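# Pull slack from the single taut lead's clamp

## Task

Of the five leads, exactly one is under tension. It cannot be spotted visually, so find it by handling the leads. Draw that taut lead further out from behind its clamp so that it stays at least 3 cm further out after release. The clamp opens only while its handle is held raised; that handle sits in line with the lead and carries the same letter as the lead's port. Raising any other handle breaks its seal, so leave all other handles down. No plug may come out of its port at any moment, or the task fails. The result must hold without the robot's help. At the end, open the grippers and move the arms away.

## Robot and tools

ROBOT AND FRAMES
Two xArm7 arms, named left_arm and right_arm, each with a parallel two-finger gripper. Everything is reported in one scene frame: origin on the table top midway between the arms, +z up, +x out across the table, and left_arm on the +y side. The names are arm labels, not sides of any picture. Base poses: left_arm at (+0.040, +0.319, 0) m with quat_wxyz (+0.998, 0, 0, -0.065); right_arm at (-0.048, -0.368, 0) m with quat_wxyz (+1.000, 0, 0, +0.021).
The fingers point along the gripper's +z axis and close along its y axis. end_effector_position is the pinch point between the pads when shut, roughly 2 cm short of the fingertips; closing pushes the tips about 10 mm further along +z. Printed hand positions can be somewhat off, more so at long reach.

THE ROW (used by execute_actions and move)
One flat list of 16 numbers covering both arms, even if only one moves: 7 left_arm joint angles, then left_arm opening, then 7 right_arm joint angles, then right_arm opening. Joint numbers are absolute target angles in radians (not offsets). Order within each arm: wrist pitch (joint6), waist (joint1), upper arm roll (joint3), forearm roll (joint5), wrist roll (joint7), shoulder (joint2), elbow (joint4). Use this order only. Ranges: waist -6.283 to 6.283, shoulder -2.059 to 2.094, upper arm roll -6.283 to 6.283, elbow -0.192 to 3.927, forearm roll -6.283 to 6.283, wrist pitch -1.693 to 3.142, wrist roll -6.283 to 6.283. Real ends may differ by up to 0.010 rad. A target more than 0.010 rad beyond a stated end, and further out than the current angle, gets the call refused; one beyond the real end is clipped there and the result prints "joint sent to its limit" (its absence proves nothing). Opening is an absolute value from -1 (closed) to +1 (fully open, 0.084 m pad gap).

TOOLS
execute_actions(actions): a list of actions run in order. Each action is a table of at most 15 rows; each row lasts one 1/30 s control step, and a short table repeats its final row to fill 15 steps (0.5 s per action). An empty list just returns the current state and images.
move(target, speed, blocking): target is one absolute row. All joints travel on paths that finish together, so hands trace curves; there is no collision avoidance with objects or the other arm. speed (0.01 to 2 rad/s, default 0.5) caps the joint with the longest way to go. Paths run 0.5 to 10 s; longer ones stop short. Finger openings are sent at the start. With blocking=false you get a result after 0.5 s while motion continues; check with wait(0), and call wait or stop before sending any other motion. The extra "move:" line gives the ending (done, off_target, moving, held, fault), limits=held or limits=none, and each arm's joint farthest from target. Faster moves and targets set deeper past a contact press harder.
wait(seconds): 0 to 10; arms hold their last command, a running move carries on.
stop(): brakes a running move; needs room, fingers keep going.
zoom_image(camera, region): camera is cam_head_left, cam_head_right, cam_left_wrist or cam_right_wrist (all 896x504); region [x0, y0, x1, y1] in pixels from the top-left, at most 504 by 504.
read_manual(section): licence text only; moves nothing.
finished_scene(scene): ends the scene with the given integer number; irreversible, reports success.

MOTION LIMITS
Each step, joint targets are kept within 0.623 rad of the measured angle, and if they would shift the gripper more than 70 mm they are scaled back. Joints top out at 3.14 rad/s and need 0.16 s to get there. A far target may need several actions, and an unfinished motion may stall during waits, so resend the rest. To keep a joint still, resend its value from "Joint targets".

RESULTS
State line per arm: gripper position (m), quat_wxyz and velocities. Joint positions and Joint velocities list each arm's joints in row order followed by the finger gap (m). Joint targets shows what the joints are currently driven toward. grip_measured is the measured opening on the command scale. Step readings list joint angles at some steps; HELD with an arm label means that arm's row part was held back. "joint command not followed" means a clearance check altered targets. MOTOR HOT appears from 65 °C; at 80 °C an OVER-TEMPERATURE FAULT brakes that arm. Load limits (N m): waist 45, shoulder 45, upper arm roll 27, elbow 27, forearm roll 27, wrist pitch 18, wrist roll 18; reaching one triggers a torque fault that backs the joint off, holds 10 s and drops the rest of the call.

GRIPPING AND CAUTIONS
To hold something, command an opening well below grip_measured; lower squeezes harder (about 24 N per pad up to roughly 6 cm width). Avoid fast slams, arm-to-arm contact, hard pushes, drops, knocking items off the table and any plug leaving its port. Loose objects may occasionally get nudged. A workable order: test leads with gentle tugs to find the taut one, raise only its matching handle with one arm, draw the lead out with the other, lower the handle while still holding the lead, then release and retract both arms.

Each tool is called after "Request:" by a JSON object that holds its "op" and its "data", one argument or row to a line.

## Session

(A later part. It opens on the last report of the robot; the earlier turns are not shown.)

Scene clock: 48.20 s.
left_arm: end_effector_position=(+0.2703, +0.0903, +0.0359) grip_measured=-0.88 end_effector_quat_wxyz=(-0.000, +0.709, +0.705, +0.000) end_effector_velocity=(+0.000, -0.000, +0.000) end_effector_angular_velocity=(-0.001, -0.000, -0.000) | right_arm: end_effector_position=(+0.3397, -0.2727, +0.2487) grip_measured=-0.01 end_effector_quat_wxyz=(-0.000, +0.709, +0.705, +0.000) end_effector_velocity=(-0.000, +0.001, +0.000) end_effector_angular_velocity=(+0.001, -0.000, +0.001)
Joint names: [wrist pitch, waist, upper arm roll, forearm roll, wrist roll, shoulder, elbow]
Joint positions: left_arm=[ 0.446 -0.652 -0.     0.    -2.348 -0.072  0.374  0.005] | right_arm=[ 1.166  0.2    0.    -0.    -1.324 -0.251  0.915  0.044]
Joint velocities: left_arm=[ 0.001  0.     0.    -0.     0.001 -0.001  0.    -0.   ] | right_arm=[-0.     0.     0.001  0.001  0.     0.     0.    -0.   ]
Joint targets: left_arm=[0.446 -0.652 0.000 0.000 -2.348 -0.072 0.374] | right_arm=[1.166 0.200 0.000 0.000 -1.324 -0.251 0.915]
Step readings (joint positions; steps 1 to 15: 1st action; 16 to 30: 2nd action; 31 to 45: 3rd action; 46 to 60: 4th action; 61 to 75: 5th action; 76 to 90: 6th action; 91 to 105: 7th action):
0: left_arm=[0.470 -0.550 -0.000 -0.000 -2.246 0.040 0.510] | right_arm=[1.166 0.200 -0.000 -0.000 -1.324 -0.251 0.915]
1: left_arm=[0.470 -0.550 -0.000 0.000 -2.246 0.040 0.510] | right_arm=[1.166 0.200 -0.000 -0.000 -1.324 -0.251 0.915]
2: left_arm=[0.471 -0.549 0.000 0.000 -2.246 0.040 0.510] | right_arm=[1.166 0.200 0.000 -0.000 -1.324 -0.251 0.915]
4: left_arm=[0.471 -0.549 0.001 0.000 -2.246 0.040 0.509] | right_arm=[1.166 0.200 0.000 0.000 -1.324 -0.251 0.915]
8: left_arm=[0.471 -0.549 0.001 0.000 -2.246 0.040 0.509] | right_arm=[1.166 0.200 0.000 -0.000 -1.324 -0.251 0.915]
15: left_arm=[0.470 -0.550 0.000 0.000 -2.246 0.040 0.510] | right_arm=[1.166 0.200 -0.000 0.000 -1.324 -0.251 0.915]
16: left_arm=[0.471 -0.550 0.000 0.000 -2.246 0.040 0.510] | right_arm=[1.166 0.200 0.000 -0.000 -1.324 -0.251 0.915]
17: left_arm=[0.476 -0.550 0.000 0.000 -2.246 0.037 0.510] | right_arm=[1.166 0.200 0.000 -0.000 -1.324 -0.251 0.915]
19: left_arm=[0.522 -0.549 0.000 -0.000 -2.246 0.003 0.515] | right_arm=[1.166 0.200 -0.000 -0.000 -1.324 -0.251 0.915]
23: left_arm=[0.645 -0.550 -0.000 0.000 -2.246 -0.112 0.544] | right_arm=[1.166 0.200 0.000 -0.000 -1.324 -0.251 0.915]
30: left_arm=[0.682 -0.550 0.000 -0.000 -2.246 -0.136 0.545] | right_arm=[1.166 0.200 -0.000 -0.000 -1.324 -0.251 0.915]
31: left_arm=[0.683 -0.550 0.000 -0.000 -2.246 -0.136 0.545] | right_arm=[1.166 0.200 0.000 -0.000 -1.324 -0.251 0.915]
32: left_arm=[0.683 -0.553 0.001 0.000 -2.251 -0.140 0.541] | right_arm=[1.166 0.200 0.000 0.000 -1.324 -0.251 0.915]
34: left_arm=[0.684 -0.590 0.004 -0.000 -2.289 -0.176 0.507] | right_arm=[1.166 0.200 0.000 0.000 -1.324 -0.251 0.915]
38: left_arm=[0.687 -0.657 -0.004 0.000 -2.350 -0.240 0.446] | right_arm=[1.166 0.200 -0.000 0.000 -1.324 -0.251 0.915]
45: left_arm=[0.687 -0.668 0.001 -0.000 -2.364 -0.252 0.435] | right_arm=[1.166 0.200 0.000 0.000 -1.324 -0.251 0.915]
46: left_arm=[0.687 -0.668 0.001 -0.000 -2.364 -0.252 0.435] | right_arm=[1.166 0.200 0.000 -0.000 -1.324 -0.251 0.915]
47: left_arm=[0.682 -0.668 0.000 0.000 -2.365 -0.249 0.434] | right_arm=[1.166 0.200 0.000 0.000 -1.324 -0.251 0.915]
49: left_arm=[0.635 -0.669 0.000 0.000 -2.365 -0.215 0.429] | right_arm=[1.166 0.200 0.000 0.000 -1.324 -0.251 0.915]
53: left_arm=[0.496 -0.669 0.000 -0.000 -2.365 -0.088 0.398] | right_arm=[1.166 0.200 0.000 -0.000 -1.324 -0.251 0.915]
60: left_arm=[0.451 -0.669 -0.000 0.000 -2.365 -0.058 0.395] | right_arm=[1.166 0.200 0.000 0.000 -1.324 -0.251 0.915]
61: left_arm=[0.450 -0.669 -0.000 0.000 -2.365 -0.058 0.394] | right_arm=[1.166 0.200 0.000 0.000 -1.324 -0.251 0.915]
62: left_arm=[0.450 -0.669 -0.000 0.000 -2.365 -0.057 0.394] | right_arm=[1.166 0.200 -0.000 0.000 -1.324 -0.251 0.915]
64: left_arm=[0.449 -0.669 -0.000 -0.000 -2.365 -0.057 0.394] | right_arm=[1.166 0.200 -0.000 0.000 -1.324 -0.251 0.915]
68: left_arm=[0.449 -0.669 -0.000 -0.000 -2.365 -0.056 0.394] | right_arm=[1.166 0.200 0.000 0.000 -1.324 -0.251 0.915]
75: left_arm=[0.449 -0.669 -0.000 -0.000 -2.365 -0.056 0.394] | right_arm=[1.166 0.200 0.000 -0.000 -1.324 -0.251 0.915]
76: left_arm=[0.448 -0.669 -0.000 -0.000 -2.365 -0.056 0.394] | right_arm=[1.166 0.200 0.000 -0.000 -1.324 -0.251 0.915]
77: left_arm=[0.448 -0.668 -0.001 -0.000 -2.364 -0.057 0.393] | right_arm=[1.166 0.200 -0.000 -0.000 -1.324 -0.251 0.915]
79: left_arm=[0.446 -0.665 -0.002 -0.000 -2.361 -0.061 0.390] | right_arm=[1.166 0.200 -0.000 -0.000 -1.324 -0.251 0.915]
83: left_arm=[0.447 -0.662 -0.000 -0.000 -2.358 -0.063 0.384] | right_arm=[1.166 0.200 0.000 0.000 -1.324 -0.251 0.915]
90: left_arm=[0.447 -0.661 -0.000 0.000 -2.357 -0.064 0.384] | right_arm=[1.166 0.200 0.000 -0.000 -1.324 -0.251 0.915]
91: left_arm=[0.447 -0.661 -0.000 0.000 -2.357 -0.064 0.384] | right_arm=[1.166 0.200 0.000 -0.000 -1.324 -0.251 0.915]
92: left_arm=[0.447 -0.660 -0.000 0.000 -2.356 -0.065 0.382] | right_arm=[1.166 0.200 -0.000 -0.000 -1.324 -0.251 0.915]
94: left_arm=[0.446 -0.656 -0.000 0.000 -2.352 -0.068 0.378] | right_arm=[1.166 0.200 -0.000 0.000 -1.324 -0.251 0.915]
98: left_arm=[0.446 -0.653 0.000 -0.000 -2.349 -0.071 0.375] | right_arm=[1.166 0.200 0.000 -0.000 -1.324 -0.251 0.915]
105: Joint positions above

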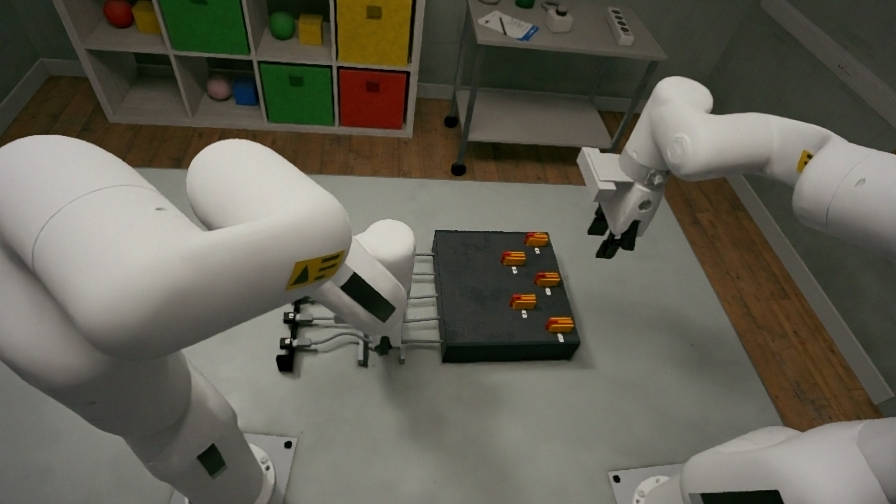

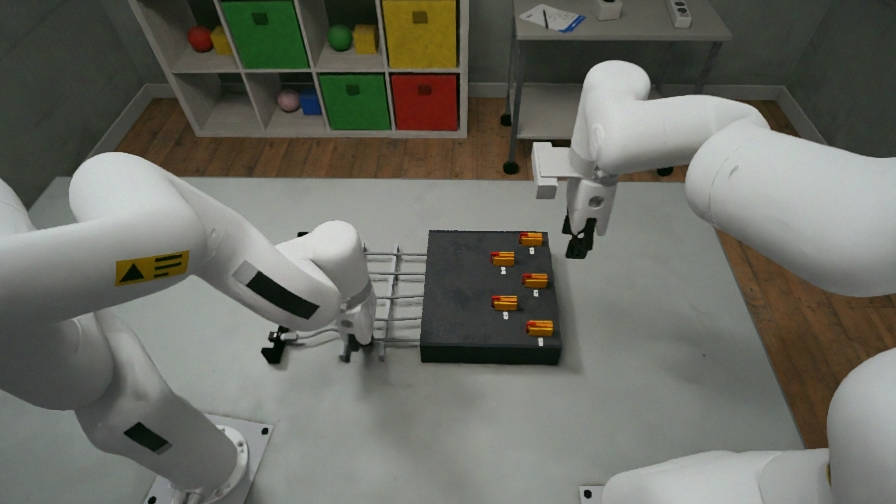

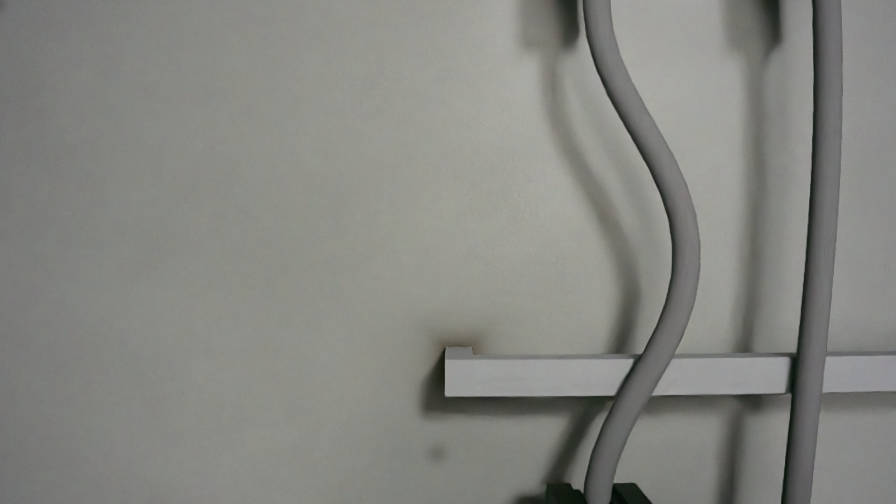

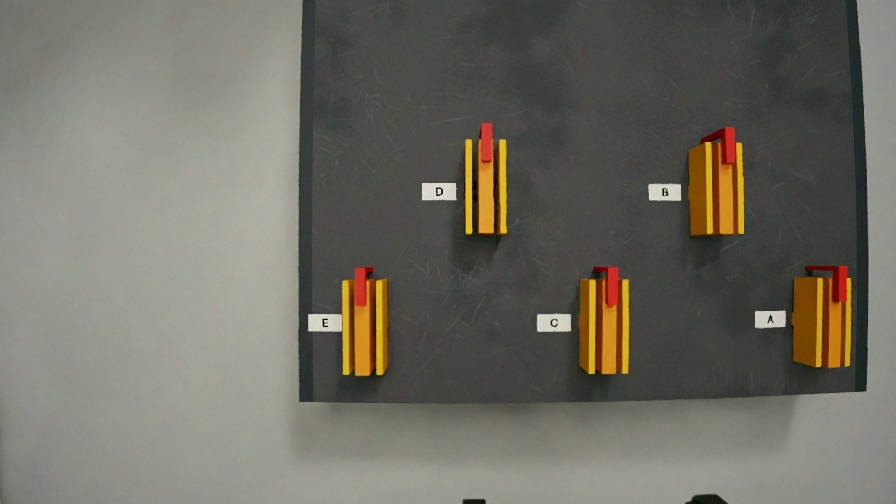

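Request:
{"op": "execute_actions", "data": {
  "actions": [
    [[0.4459,-0.6523,0,0,-2.348,-0.0721,0.3738,-0.45,1.166,0.2,0,0,-1.324,-0.251,0.915,0]],
    [[0.688,-0.6523,0,0,-2.348,-0.273,0.415,-0.45,1.166,0.2,0,0,-1.324,-0.251,0.915,0]]
  ]
}}

Request:
{"op": "move", "data": {
  "target": [0.734,-0.4177,0,0,-2.114,0.137,0.871,-0.45,0.888,0.3464,0,0,-1.178,0.253,1.141,0],
  "speed": 0.6
}}

Request:
{"op": "execute_actions", "data": {
  "actions": [
    [[0.5667,-0.4177,0,0,-2.114,0.2741,0.8408,-0.45,0.888,0.3464,0,0,-1.178,0.253,1.141,0]],
    [[0.5667,-0.4177,0,0,-2.114,0.2741,0.8408,-1,0.888,0.3464,0,0,-1.178,0.253,1.141,0]],
    [[0.564,-0.4102,0,0,-2.106,0.2688,0.8328,-1,0.888,0.3464,0,0,-1.178,0.253,1.141,0]],
    [[0.5612,-0.4027,0,0,-2.099,0.2635,0.8247,-1,0.888,0.3464,0,0,-1.178,0.253,1.141,0]]
  ]
}}

Scene clock: 62.13 s.
left_arm: end_effector_position=(+0.2700, +0.0907, +0.0952) grip_measured=-0.47 end_effector_quat_wxyz=(-0.001, +0.709, +0.706, -0.000) end_effector_velocity=(-0.001, +0.001, +0.006) end_effector_angular_velocity=(+0.004, +0.004, +0.000) | right_arm: end_effector_position=(+0.3397, -0.2727, +0.2487) grip_measured=-0.01 end_effector_quat_wxyz=(-0.000, +0.709, +0.705, +0.000) end_effector_velocity=(-0.001, -0.000, -0.001) end_effector_angular_velocity=(+0.001, +0.003, -0.001)
Joint names: [wrist pitch, waist, upper arm roll, forearm roll, wrist roll, shoulder, elbow]
Joint positions: left_arm=[ 0.686 -0.652  0.    -0.    -2.348 -0.27   0.414  0.024] | right_arm=[ 1.166  0.2    0.     0.    -1.324 -0.251  0.915  0.044]
Joint velocities: left_arm=[ 0.03   0.    -0.    -0.001 -0.    -0.018  0.007  0.   ] | right_arm=[ 0.     0.    -0.     0.001 -0.     0.    -0.002 -0.   ]
Joint targets: left_arm=[0.688 -0.652 0.000 0.000 -2.348 -0.273 0.415] | right_arm=[1.166 0.200 0.000 0.000 -1.324 -0.251 0.915]
Step readings (joint positions; steps 1 to 15: 1st action; 16 to 30: 2nd action):
0: left_arm=[0.446 -0.652 0.000 0.000 -2.348 -0.072 0.374] | right_arm=[1.166 0.200 0.000 0.000 -1.324 -0.251 0.915]
1: left_arm=[0.446 -0.652 0.000 0.000 -2.348 -0.072 0.374] | right_arm=[1.166 0.200 0.000 -0.000 -1.324 -0.251 0.915]
2: left_arm=[0.446 -0.652 0.000 0.000 -2.348 -0.072 0.373] | right_arm=[1.166 0.200 0.000 -0.000 -1.324 -0.251 0.915]
4: left_arm=[0.447 -0.652 0.001 0.000 -2.348 -0.072 0.372] | right_arm=[1.166 0.200 0.000 -0.000 -1.324 -0.251 0.915]
8: left_arm=[0.447 -0.652 0.001 0.000 -2.348 -0.072 0.373] | right_arm=[1.166 0.200 0.000 0.000 -1.324 -0.251 0.915]
15: left_arm=[0.446 -0.652 0.000 0.000 -2.348 -0.072 0.374] | right_arm=[1.166 0.200 0.000 -0.000 -1.324 -0.251 0.915]
16: left_arm=[0.446 -0.652 0.000 0.000 -2.348 -0.072 0.374] | right_arm=[1.166 0.200 -0.000 0.000 -1.324 -0.251 0.915]
17: left_arm=[0.451 -0.652 0.000 0.000 -2.348 -0.075 0.374] | right_arm=[1.166 0.200 0.000 0.000 -1.324 -0.251 0.915]
19: left_arm=[0.498 -0.652 0.000 -0.000 -2.348 -0.109 0.379] | right_arm=[1.166 0.200 0.000 0.000 -1.324 -0.251 0.915]
23: left_arm=[0.640 -0.652 -0.000 0.000 -2.348 -0.239 0.411] | right_arm=[1.166 0.200 -0.000 -0.000 -1.324 -0.251 0.915]
30: Joint positions above

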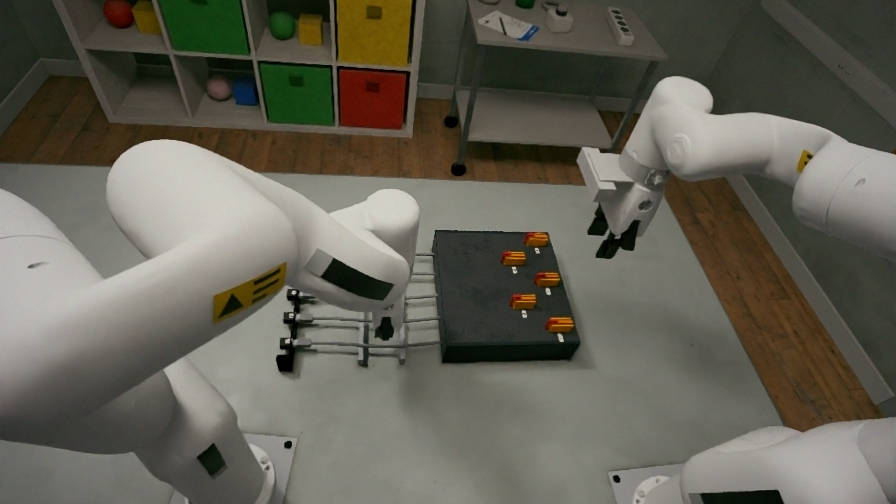

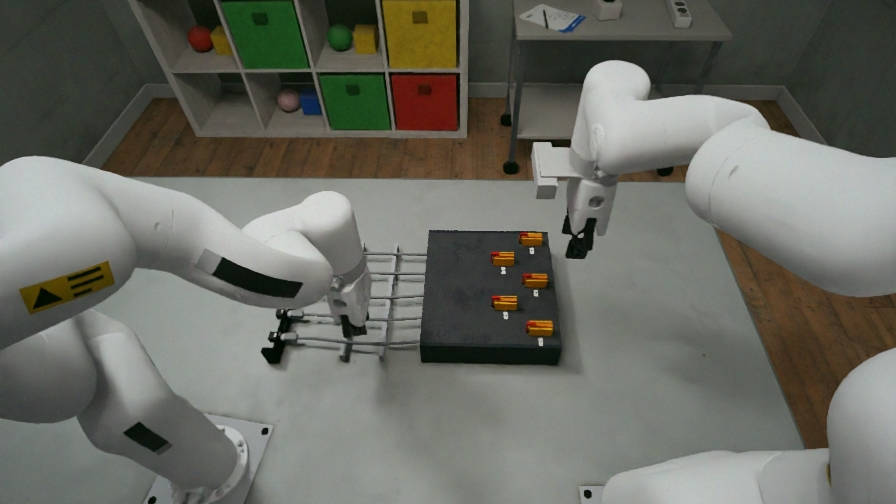

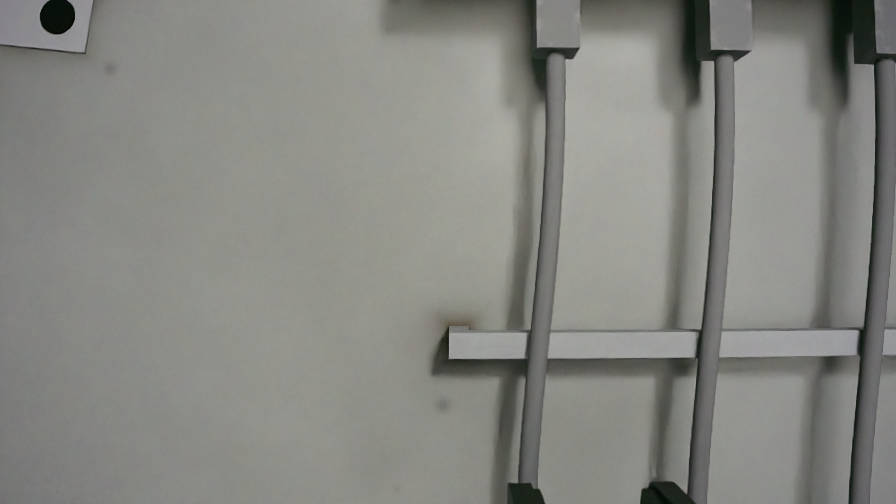

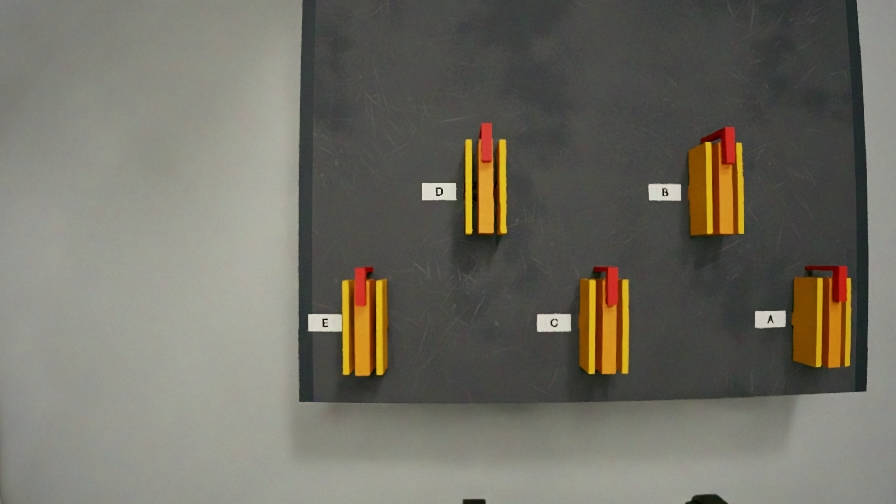

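Scene clock: 63.63 s.
left_arm: end_effector_position=(+0.4282, +0.0824, +0.0963) grip_measured=-0.47 end_effector_quat_wxyz=(+0.000, +0.709, +0.706, -0.000) end_effector_velocity=(+0.001, +0.000, +0.001) end_effector_angular_velocity=(-0.001, -0.002, +0.000) | right_arm: end_effector_position=(+0.4284, -0.1736, +0.1304) grip_measured=-0.01 end_effector_quat_wxyz=(+0.000, +0.709, +0.705, +0.000) end_effector_velocity=(+0.000, -0.000, -0.001) end_effector_angular_velocity=(-0.001, +0.002, -0.002)
Joint names: [wrist pitch, waist, upper arm roll, forearm roll, wrist roll, shoulder, elbow]
Joint positions: left_arm=[ 0.734 -0.418 -0.    -0.    -2.114  0.137  0.871  0.024] | right_arm=[ 0.888  0.346 -0.    -0.    -1.178  0.252  1.141  0.044]
Joint velocities: left_arm=[-0.     0.001  0.001  0.001  0.001  0.001  0.003  0.   ] | right_arm=[-0.001  0.001 -0.002  0.001  0.001  0.003  0.001 -0.   ]
Joint targets: left_arm=[0.734 -0.418 0.000 0.000 -2.114 0.137 0.871] | right_arm=[0.888 0.346 0.000 0.000 -1.178 0.253 1.141]
move: done; limits=none; left_arm: farthest joint: the waist, 0.000 radians from its target (0.235 radians at the start); right_arm: farthest joint: the shoulder, 0.001 radians from its target (0.504 radians at the start)

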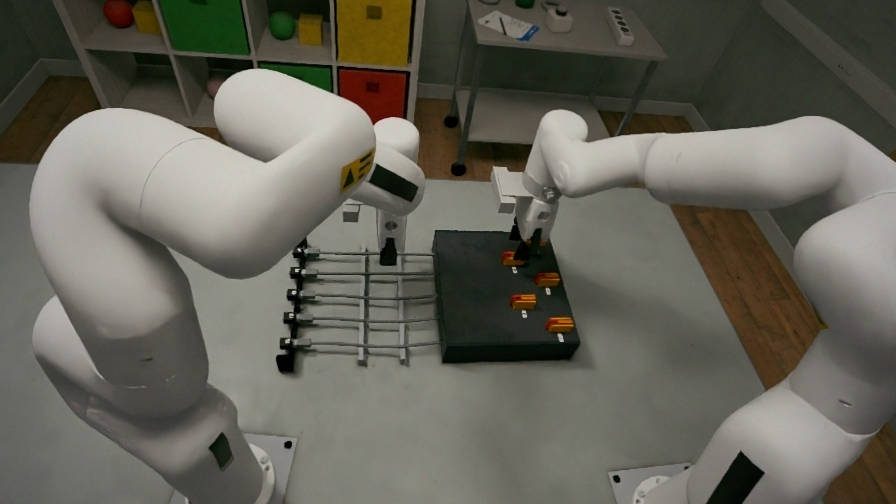

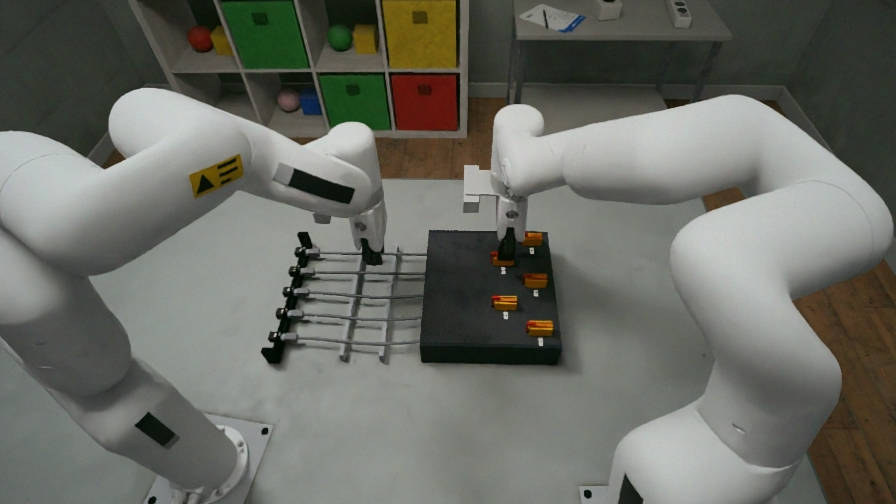

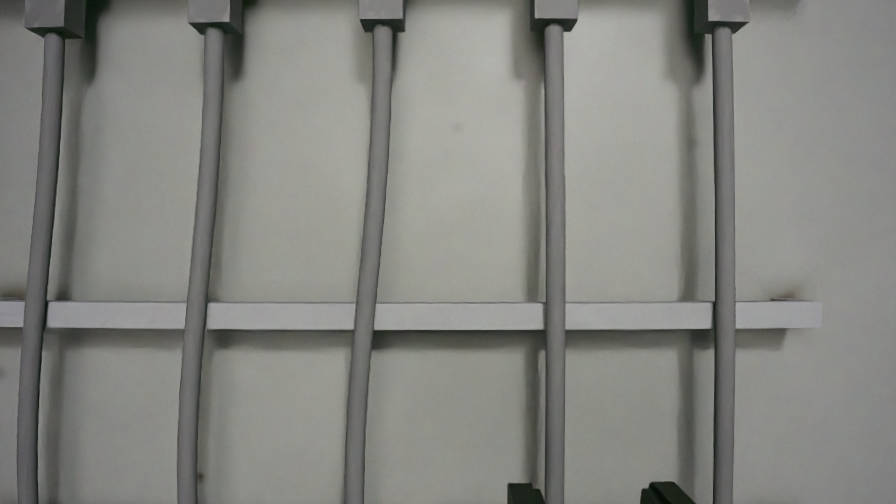

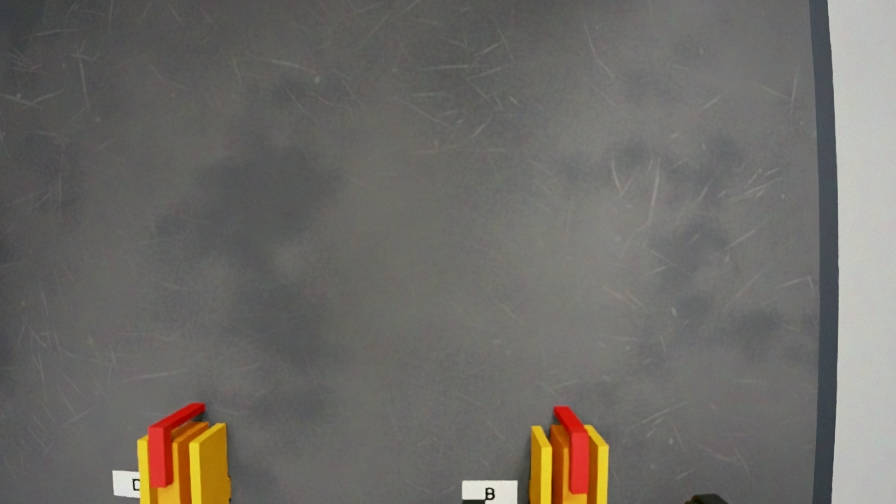

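Scene clock: 65.63 s.
left_arm: end_effector_position=(+0.4282, +0.0877, +0.0368) grip_measured=-0.88 end_effector_quat_wxyz=(+0.002, +0.710, +0.704, -0.000) end_effector_velocity=(-0.001, +0.002, -0.001) end_effector_angular_velocity=(+0.003, +0.005, +0.001) | right_arm: end_effector_position=(+0.4283, -0.1735, +0.1301) grip_measured=-0.01 end_effector_quat_wxyz=(-0.000, +0.709, +0.706, +0.000) end_effector_velocity=(+0.000, -0.000, -0.000) end_effector_angular_velocity=(+0.000, +0.000, -0.002)
Joint names: [wrist pitch, waist, upper arm roll, forearm roll, wrist roll, shoulder, elbow]
Joint positions: left_arm=[ 0.56  -0.404 -0.003 -0.    -2.099  0.263  0.826  0.005] | right_arm=[ 0.888  0.346  0.    -0.    -1.178  0.253  1.141  0.044]
Joint velocities: left_arm=[ 0.003  0.004 -0.002  0.001  0.001  0.001 -0.003 -0.   ] | right_arm=[-0.     0.    -0.001  0.001 -0.     0.     0.     0.   ]
Joint targets: left_arm=[0.561 -0.403 0.000 0.000 -2.099 0.263 0.825] | right_arm=[0.888 0.346 0.000 0.000 -1.178 0.253 1.141]
Step readings (joint positions; steps 1 to 15: 1st action; 16 to 30: 2nd action; 31 to 45: 3rd action; 46 to 60: 4th action):
0: left_arm=[0.734 -0.418 -0.000 -0.000 -2.114 0.137 0.871] | right_arm=[0.888 0.346 -0.000 -0.000 -1.178 0.252 1.141]
1: left_arm=[0.734 -0.418 -0.000 -0.000 -2.114 0.137 0.871] | right_arm=[0.888 0.346 -0.000 -0.000 -1.178 0.253 1.141]
2: left_arm=[0.729 -0.418 -0.000 0.000 -2.114 0.139 0.870] | right_arm=[0.888 0.346 -0.000 -0.000 -1.178 0.253 1.141]
4: left_arm=[0.684 -0.418 -0.000 0.000 -2.114 0.171 0.865] | right_arm=[0.888 0.346 -0.000 -0.000 -1.178 0.253 1.141]
8: left_arm=[0.594 -0.418 0.000 -0.000 -2.114 0.259 0.839] | right_arm=[0.888 0.346 -0.000 -0.000 -1.178 0.253 1.141]
15: left_arm=[0.568 -0.418 -0.000 0.000 -2.114 0.272 0.842] | right_arm=[0.888 0.346 -0.000 -0.000 -1.178 0.253 1.141]
16: left_arm=[0.568 -0.418 -0.000 0.000 -2.114 0.272 0.842] | right_arm=[0.888 0.346 -0.000 0.000 -1.178 0.253 1.141]
17: left_arm=[0.567 -0.418 -0.000 0.000 -2.114 0.273 0.842] | right_arm=[0.888 0.346 -0.000 -0.000 -1.178 0.253 1.141]
19: left_arm=[0.567 -0.418 -0.000 -0.000 -2.114 0.273 0.841] | right_arm=[0.888 0.346 -0.000 0.000 -1.178 0.253 1.141]
23: left_arm=[0.567 -0.418 -0.000 -0.000 -2.114 0.274 0.841] | right_arm=[0.888 0.346 -0.000 0.000 -1.178 0.253 1.141]
30: left_arm=[0.567 -0.418 -0.000 -0.000 -2.114 0.274 0.841] | right_arm=[0.888 0.346 -0.000 -0.000 -1.178 0.253 1.141]
31: left_arm=[0.567 -0.418 -0.000 -0.000 -2.114 0.274 0.841] | right_arm=[0.888 0.346 -0.000 0.000 -1.178 0.253 1.141]
32: left_arm=[0.566 -0.417 -0.001 -0.000 -2.113 0.273 0.840] | right_arm=[0.888 0.346 -0.000 0.000 -1.178 0.253 1.141]
34: left_arm=[0.564 -0.415 -0.002 -0.000 -2.110 0.271 0.837] | right_arm=[0.888 0.346 -0.000 0.000 -1.178 0.253 1.141]
38: left_arm=[0.563 -0.412 -0.003 -0.000 -2.107 0.269 0.835] | right_arm=[0.888 0.346 0.000 0.000 -1.178 0.253 1.141]
45: left_arm=[0.563 -0.411 -0.002 -0.000 -2.106 0.269 0.834] | right_arm=[0.888 0.346 0.000 0.000 -1.178 0.253 1.141]
46: left_arm=[0.563 -0.411 -0.002 -0.000 -2.106 0.269 0.834] | right_arm=[0.888 0.346 0.000 -0.000 -1.178 0.253 1.141]
47: left_arm=[0.563 -0.410 -0.002 -0.000 -2.105 0.268 0.833] | right_arm=[0.888 0.346 -0.000 0.000 -1.178 0.253 1.141]
49: left_arm=[0.561 -0.408 -0.003 -0.000 -2.102 0.265 0.830] | right_arm=[0.888 0.346 0.000 -0.000 -1.178 0.253 1.141]
53: left_arm=[0.560 -0.405 -0.004 -0.001 -2.100 0.263 0.828] | right_arm=[0.888 0.346 0.000 0.000 -1.178 0.253 1.141]
60: Joint positions above

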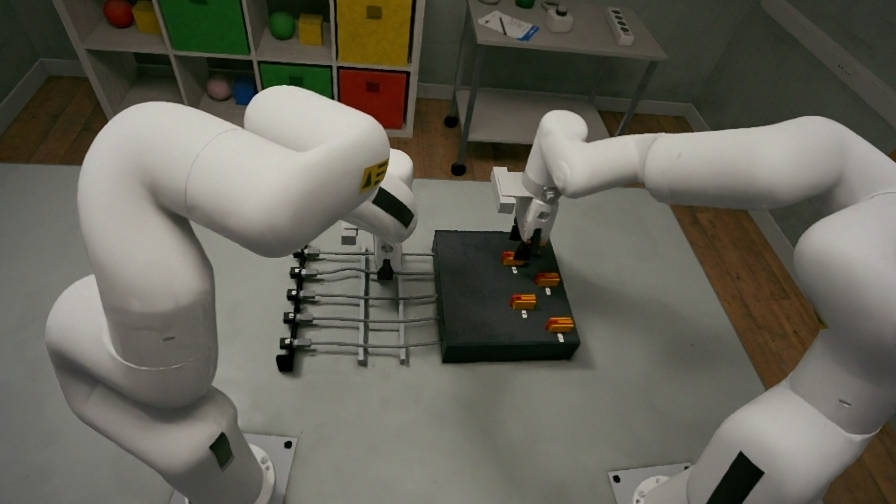

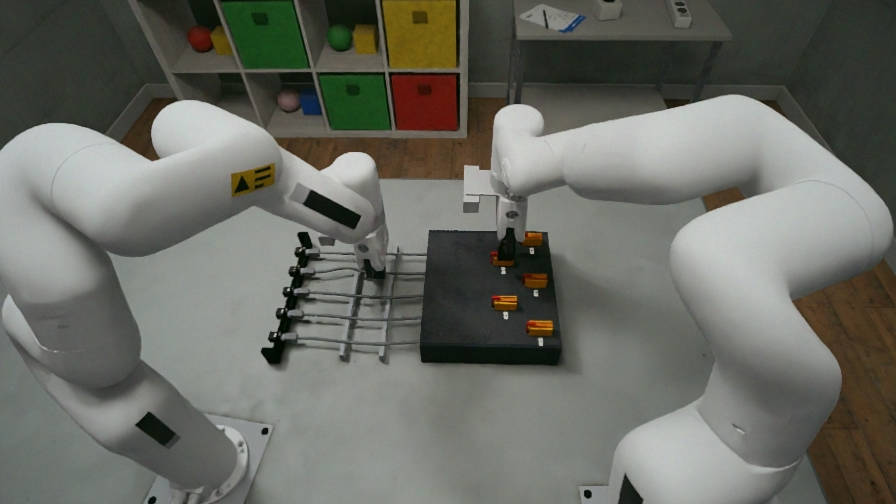

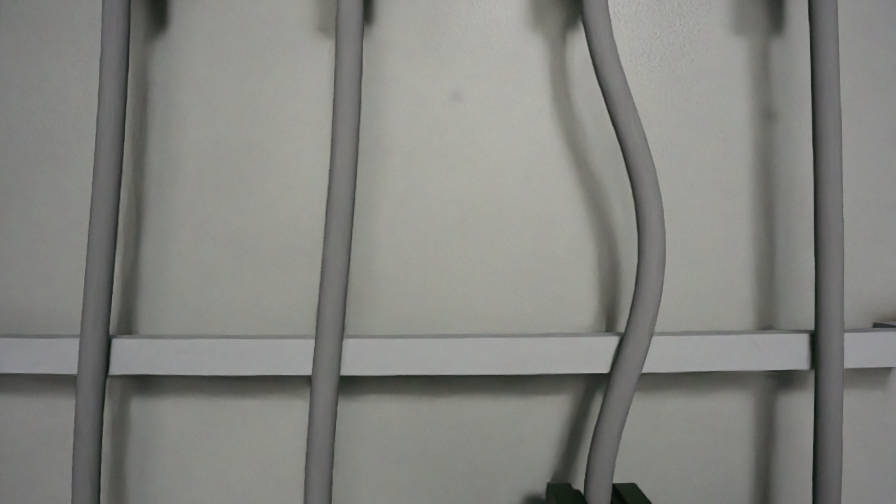

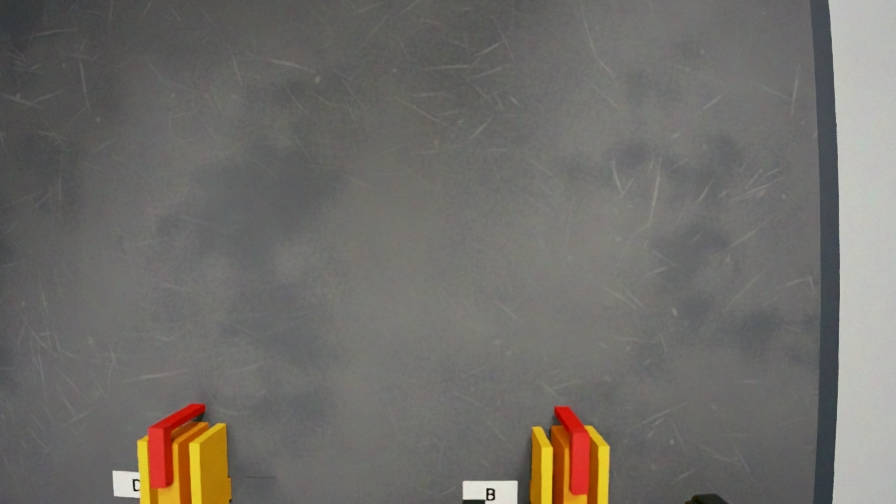

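Request:
{"op": "execute_actions", "data": {
  "actions": [
    [[0.563,-0.4075,0,0,-2.104,0.267,0.83,-1,0.7859,0.3464,0,0,-1.178,0.3193,1.1052,0]],
    [[0.563,-0.4075,0,0,-2.104,0.267,0.83,-1,0.7859,0.3464,0,0,-1.178,0.3193,1.1052,-0.5]],
    [[0.563,-0.4075,0,0,-2.104,0.267,0.83,-1,0.7859,0.3464,0,0,-1.178,0.3193,1.1052,-1]],
    [[0.563,-0.4075,0,0,-2.104,0.267,0.83,-1,0.8,0.3464,0,0,-1.178,0.3095,1.1095,-1]],
    [[0.563,-0.4075,0,0,-2.104,0.267,0.83,-1,0.8137,0.3464,0,0,-1.178,0.3,1.1137,-1]]
  ]
}}

Scene clock: 76.40 s.
left_arm: end_effector_position=(+0.4284, +0.0889, +0.0356) grip_measured=-0.88 end_effector_quat_wxyz=(-0.001, +0.708, +0.706, +0.000) end_effector_velocity=(+0.001, -0.010, +0.004) end_effector_angular_velocity=(-0.010, -0.011, -0.016) | right_arm: end_effector_position=(+0.4284, -0.1735, +0.0996) grip_measured=-0.75 end_effector_quat_wxyz=(-0.000, +0.709, +0.705, -0.000) end_effector_velocity=(-0.000, -0.000, +0.002) end_effector_angular_velocity=(-0.001, +0.001, +0.001)
Joint names: [wrist pitch, waist, upper arm roll, forearm roll, wrist roll, shoulder, elbow]
Joint positions: left_arm=[ 0.564 -0.407  0.001  0.    -2.104  0.267  0.829  0.005] | right_arm=[ 0.811  0.346 -0.     0.    -1.178  0.303  1.113  0.011]
Joint velocities: left_arm=[-0.004 -0.006 -0.01  -0.     0.    -0.001  0.008 -0.   ] | right_arm=[ 0.008 -0.     0.    -0.    -0.    -0.004  0.002 -0.   ]
Joint targets: left_arm=[0.563 -0.407 0.000 0.000 -2.104 0.267 0.830] | right_arm=[0.814 0.346 0.000 0.000 -1.178 0.300 1.114]
Step readings (joint positions; steps 1 to 15: 1st action; 16 to 30: 2nd action; 31 to 45: 3rd action; 46 to 60: 4th action; 61 to 75: 5th action):
0: left_arm=[0.561 -0.403 -0.005 0.000 -2.099 0.263 0.825] | right_arm=[0.888 0.346 0.000 0.000 -1.178 0.253 1.141]
1: left_arm=[0.561 -0.403 -0.005 0.000 -2.099 0.264 0.825] | right_arm=[0.888 0.346 -0.000 -0.000 -1.178 0.253 1.141]
2: left_arm=[0.562 -0.403 -0.005 0.000 -2.100 0.264 0.825] | right_arm=[0.883 0.346 -0.000 0.000 -1.178 0.255 1.140]
4: left_arm=[0.563 -0.405 -0.004 0.000 -2.102 0.266 0.827] | right_arm=[0.847 0.346 -0.000 0.000 -1.178 0.275 1.131]
8: left_arm=[0.563 -0.407 -0.002 0.000 -2.104 0.267 0.829] | right_arm=[0.799 0.346 0.000 -0.000 -1.178 0.316 1.105]
15: left_arm=[0.563 -0.407 -0.001 0.000 -2.104 0.267 0.830] | right_arm=[0.786 0.346 -0.000 0.000 -1.178 0.318 1.106]
16: left_arm=[0.563 -0.407 -0.001 0.000 -2.104 0.267 0.830] | right_arm=[0.786 0.346 -0.000 0.000 -1.178 0.318 1.106]
17: left_arm=[0.563 -0.407 -0.001 0.000 -2.104 0.267 0.830] | right_arm=[0.786 0.346 -0.000 0.000 -1.178 0.319 1.106]
19: left_arm=[0.563 -0.407 -0.001 0.000 -2.104 0.267 0.830] | right_arm=[0.786 0.346 0.000 0.000 -1.178 0.319 1.105]
23: left_arm=[0.563 -0.407 -0.001 0.000 -2.104 0.267 0.830] | right_arm=[0.786 0.346 -0.000 0.000 -1.178 0.319 1.105]
30: left_arm=[0.563 -0.407 -0.001 0.000 -2.104 0.267 0.830] | right_arm=[0.786 0.346 -0.000 0.000 -1.178 0.319 1.105]
31: left_arm=[0.563 -0.407 -0.001 0.000 -2.104 0.267 0.830] | right_arm=[0.786 0.346 -0.000 -0.000 -1.178 0.319 1.105]
32: left_arm=[0.563 -0.407 -0.001 0.000 -2.104 0.267 0.830] | right_arm=[0.786 0.346 -0.000 -0.000 -1.178 0.319 1.105]
34: left_arm=[0.563 -0.407 -0.001 0.000 -2.104 0.267 0.830] | right_arm=[0.785 0.346 -0.000 -0.000 -1.178 0.320 1.106]
38: left_arm=[0.563 -0.407 -0.001 0.000 -2.104 0.267 0.830] | right_arm=[0.785 0.346 -0.000 -0.000 -1.178 0.320 1.106]
45: left_arm=[0.563 -0.407 -0.001 0.000 -2.104 0.267 0.830] | right_arm=[0.785 0.346 -0.000 -0.000 -1.178 0.320 1.105]
46: left_arm=[0.563 -0.407 -0.001 0.000 -2.104 0.267 0.830] | right_arm=[0.785 0.346 -0.000 -0.000 -1.178 0.320 1.106]
47: left_arm=[0.563 -0.407 -0.001 0.000 -2.104 0.267 0.830] | right_arm=[0.787 0.346 -0.000 -0.000 -1.178 0.319 1.106]
49: left_arm=[0.563 -0.407 -0.001 0.000 -2.104 0.267 0.830] | right_arm=[0.791 0.346 -0.000 -0.000 -1.178 0.316 1.107]
53: left_arm=[0.563 -0.407 0.000 0.000 -2.104 0.267 0.830] | right_arm=[0.800 0.346 -0.000 -0.000 -1.178 0.309 1.109]
60: left_arm=[0.565 -0.406 0.003 0.000 -2.104 0.267 0.828] | right_arm=[0.800 0.346 -0.000 -0.000 -1.178 0.309 1.110]
61: left_arm=[0.564 -0.406 0.003 0.000 -2.104 0.267 0.828] | right_arm=[0.800 0.346 -0.000 -0.000 -1.178 0.309 1.110]
62: left_arm=[0.564 -0.406 0.003 0.000 -2.104 0.267 0.828] | right_arm=[0.802 0.346 -0.000 -0.000 -1.178 0.308 1.110]
64: left_arm=[0.565 -0.405 0.005 0.001 -2.104 0.268 0.827] | right_arm=[0.807 0.346 -0.000 -0.000 -1.178 0.305 1.112]
68: left_arm=[0.565 -0.405 0.005 0.001 -2.104 0.268 0.828] | right_arm=[0.810 0.346 -0.000 -0.000 -1.178 0.303 1.113]
75: Joint positions above

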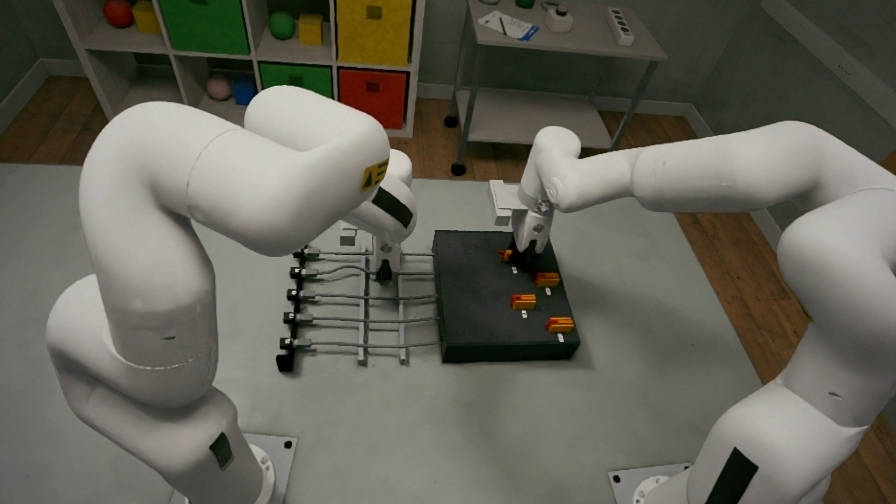

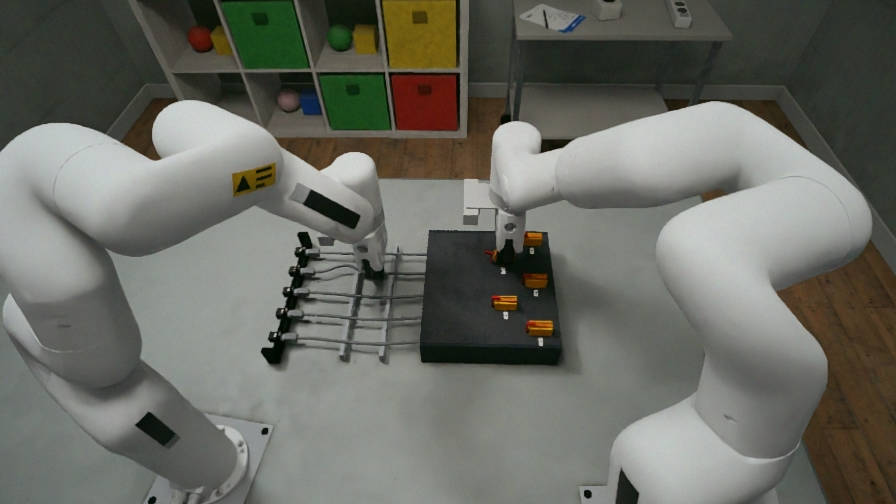

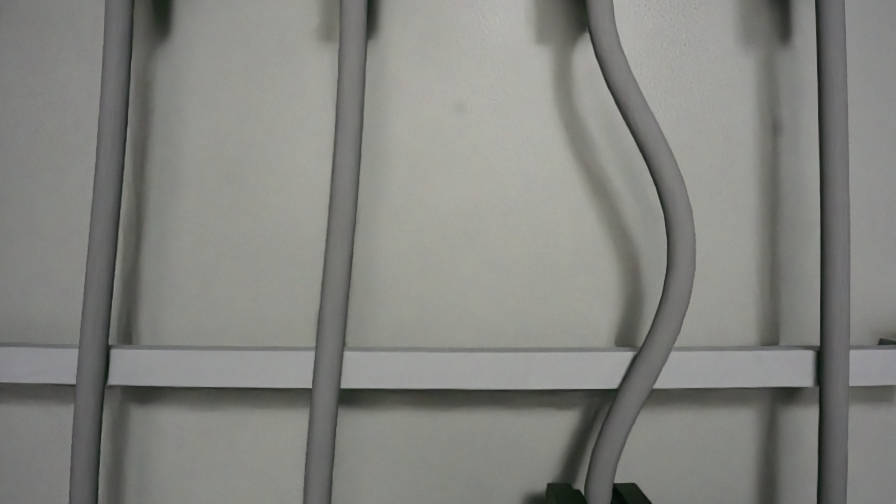

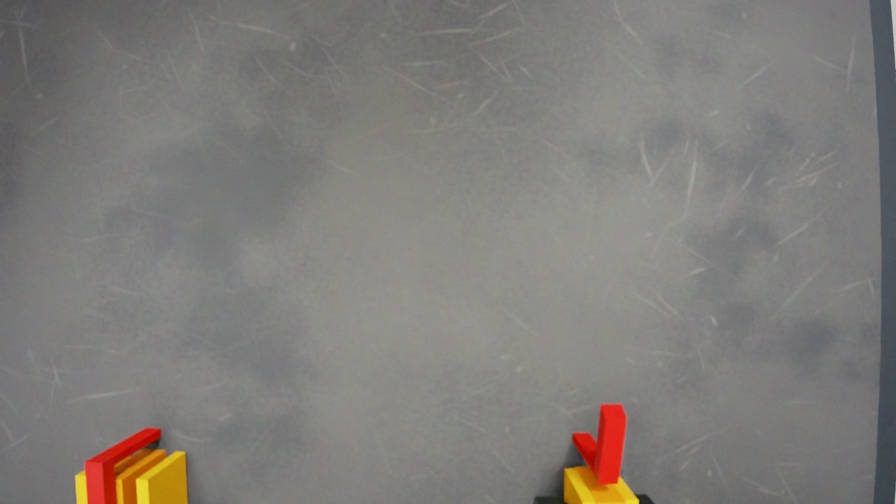

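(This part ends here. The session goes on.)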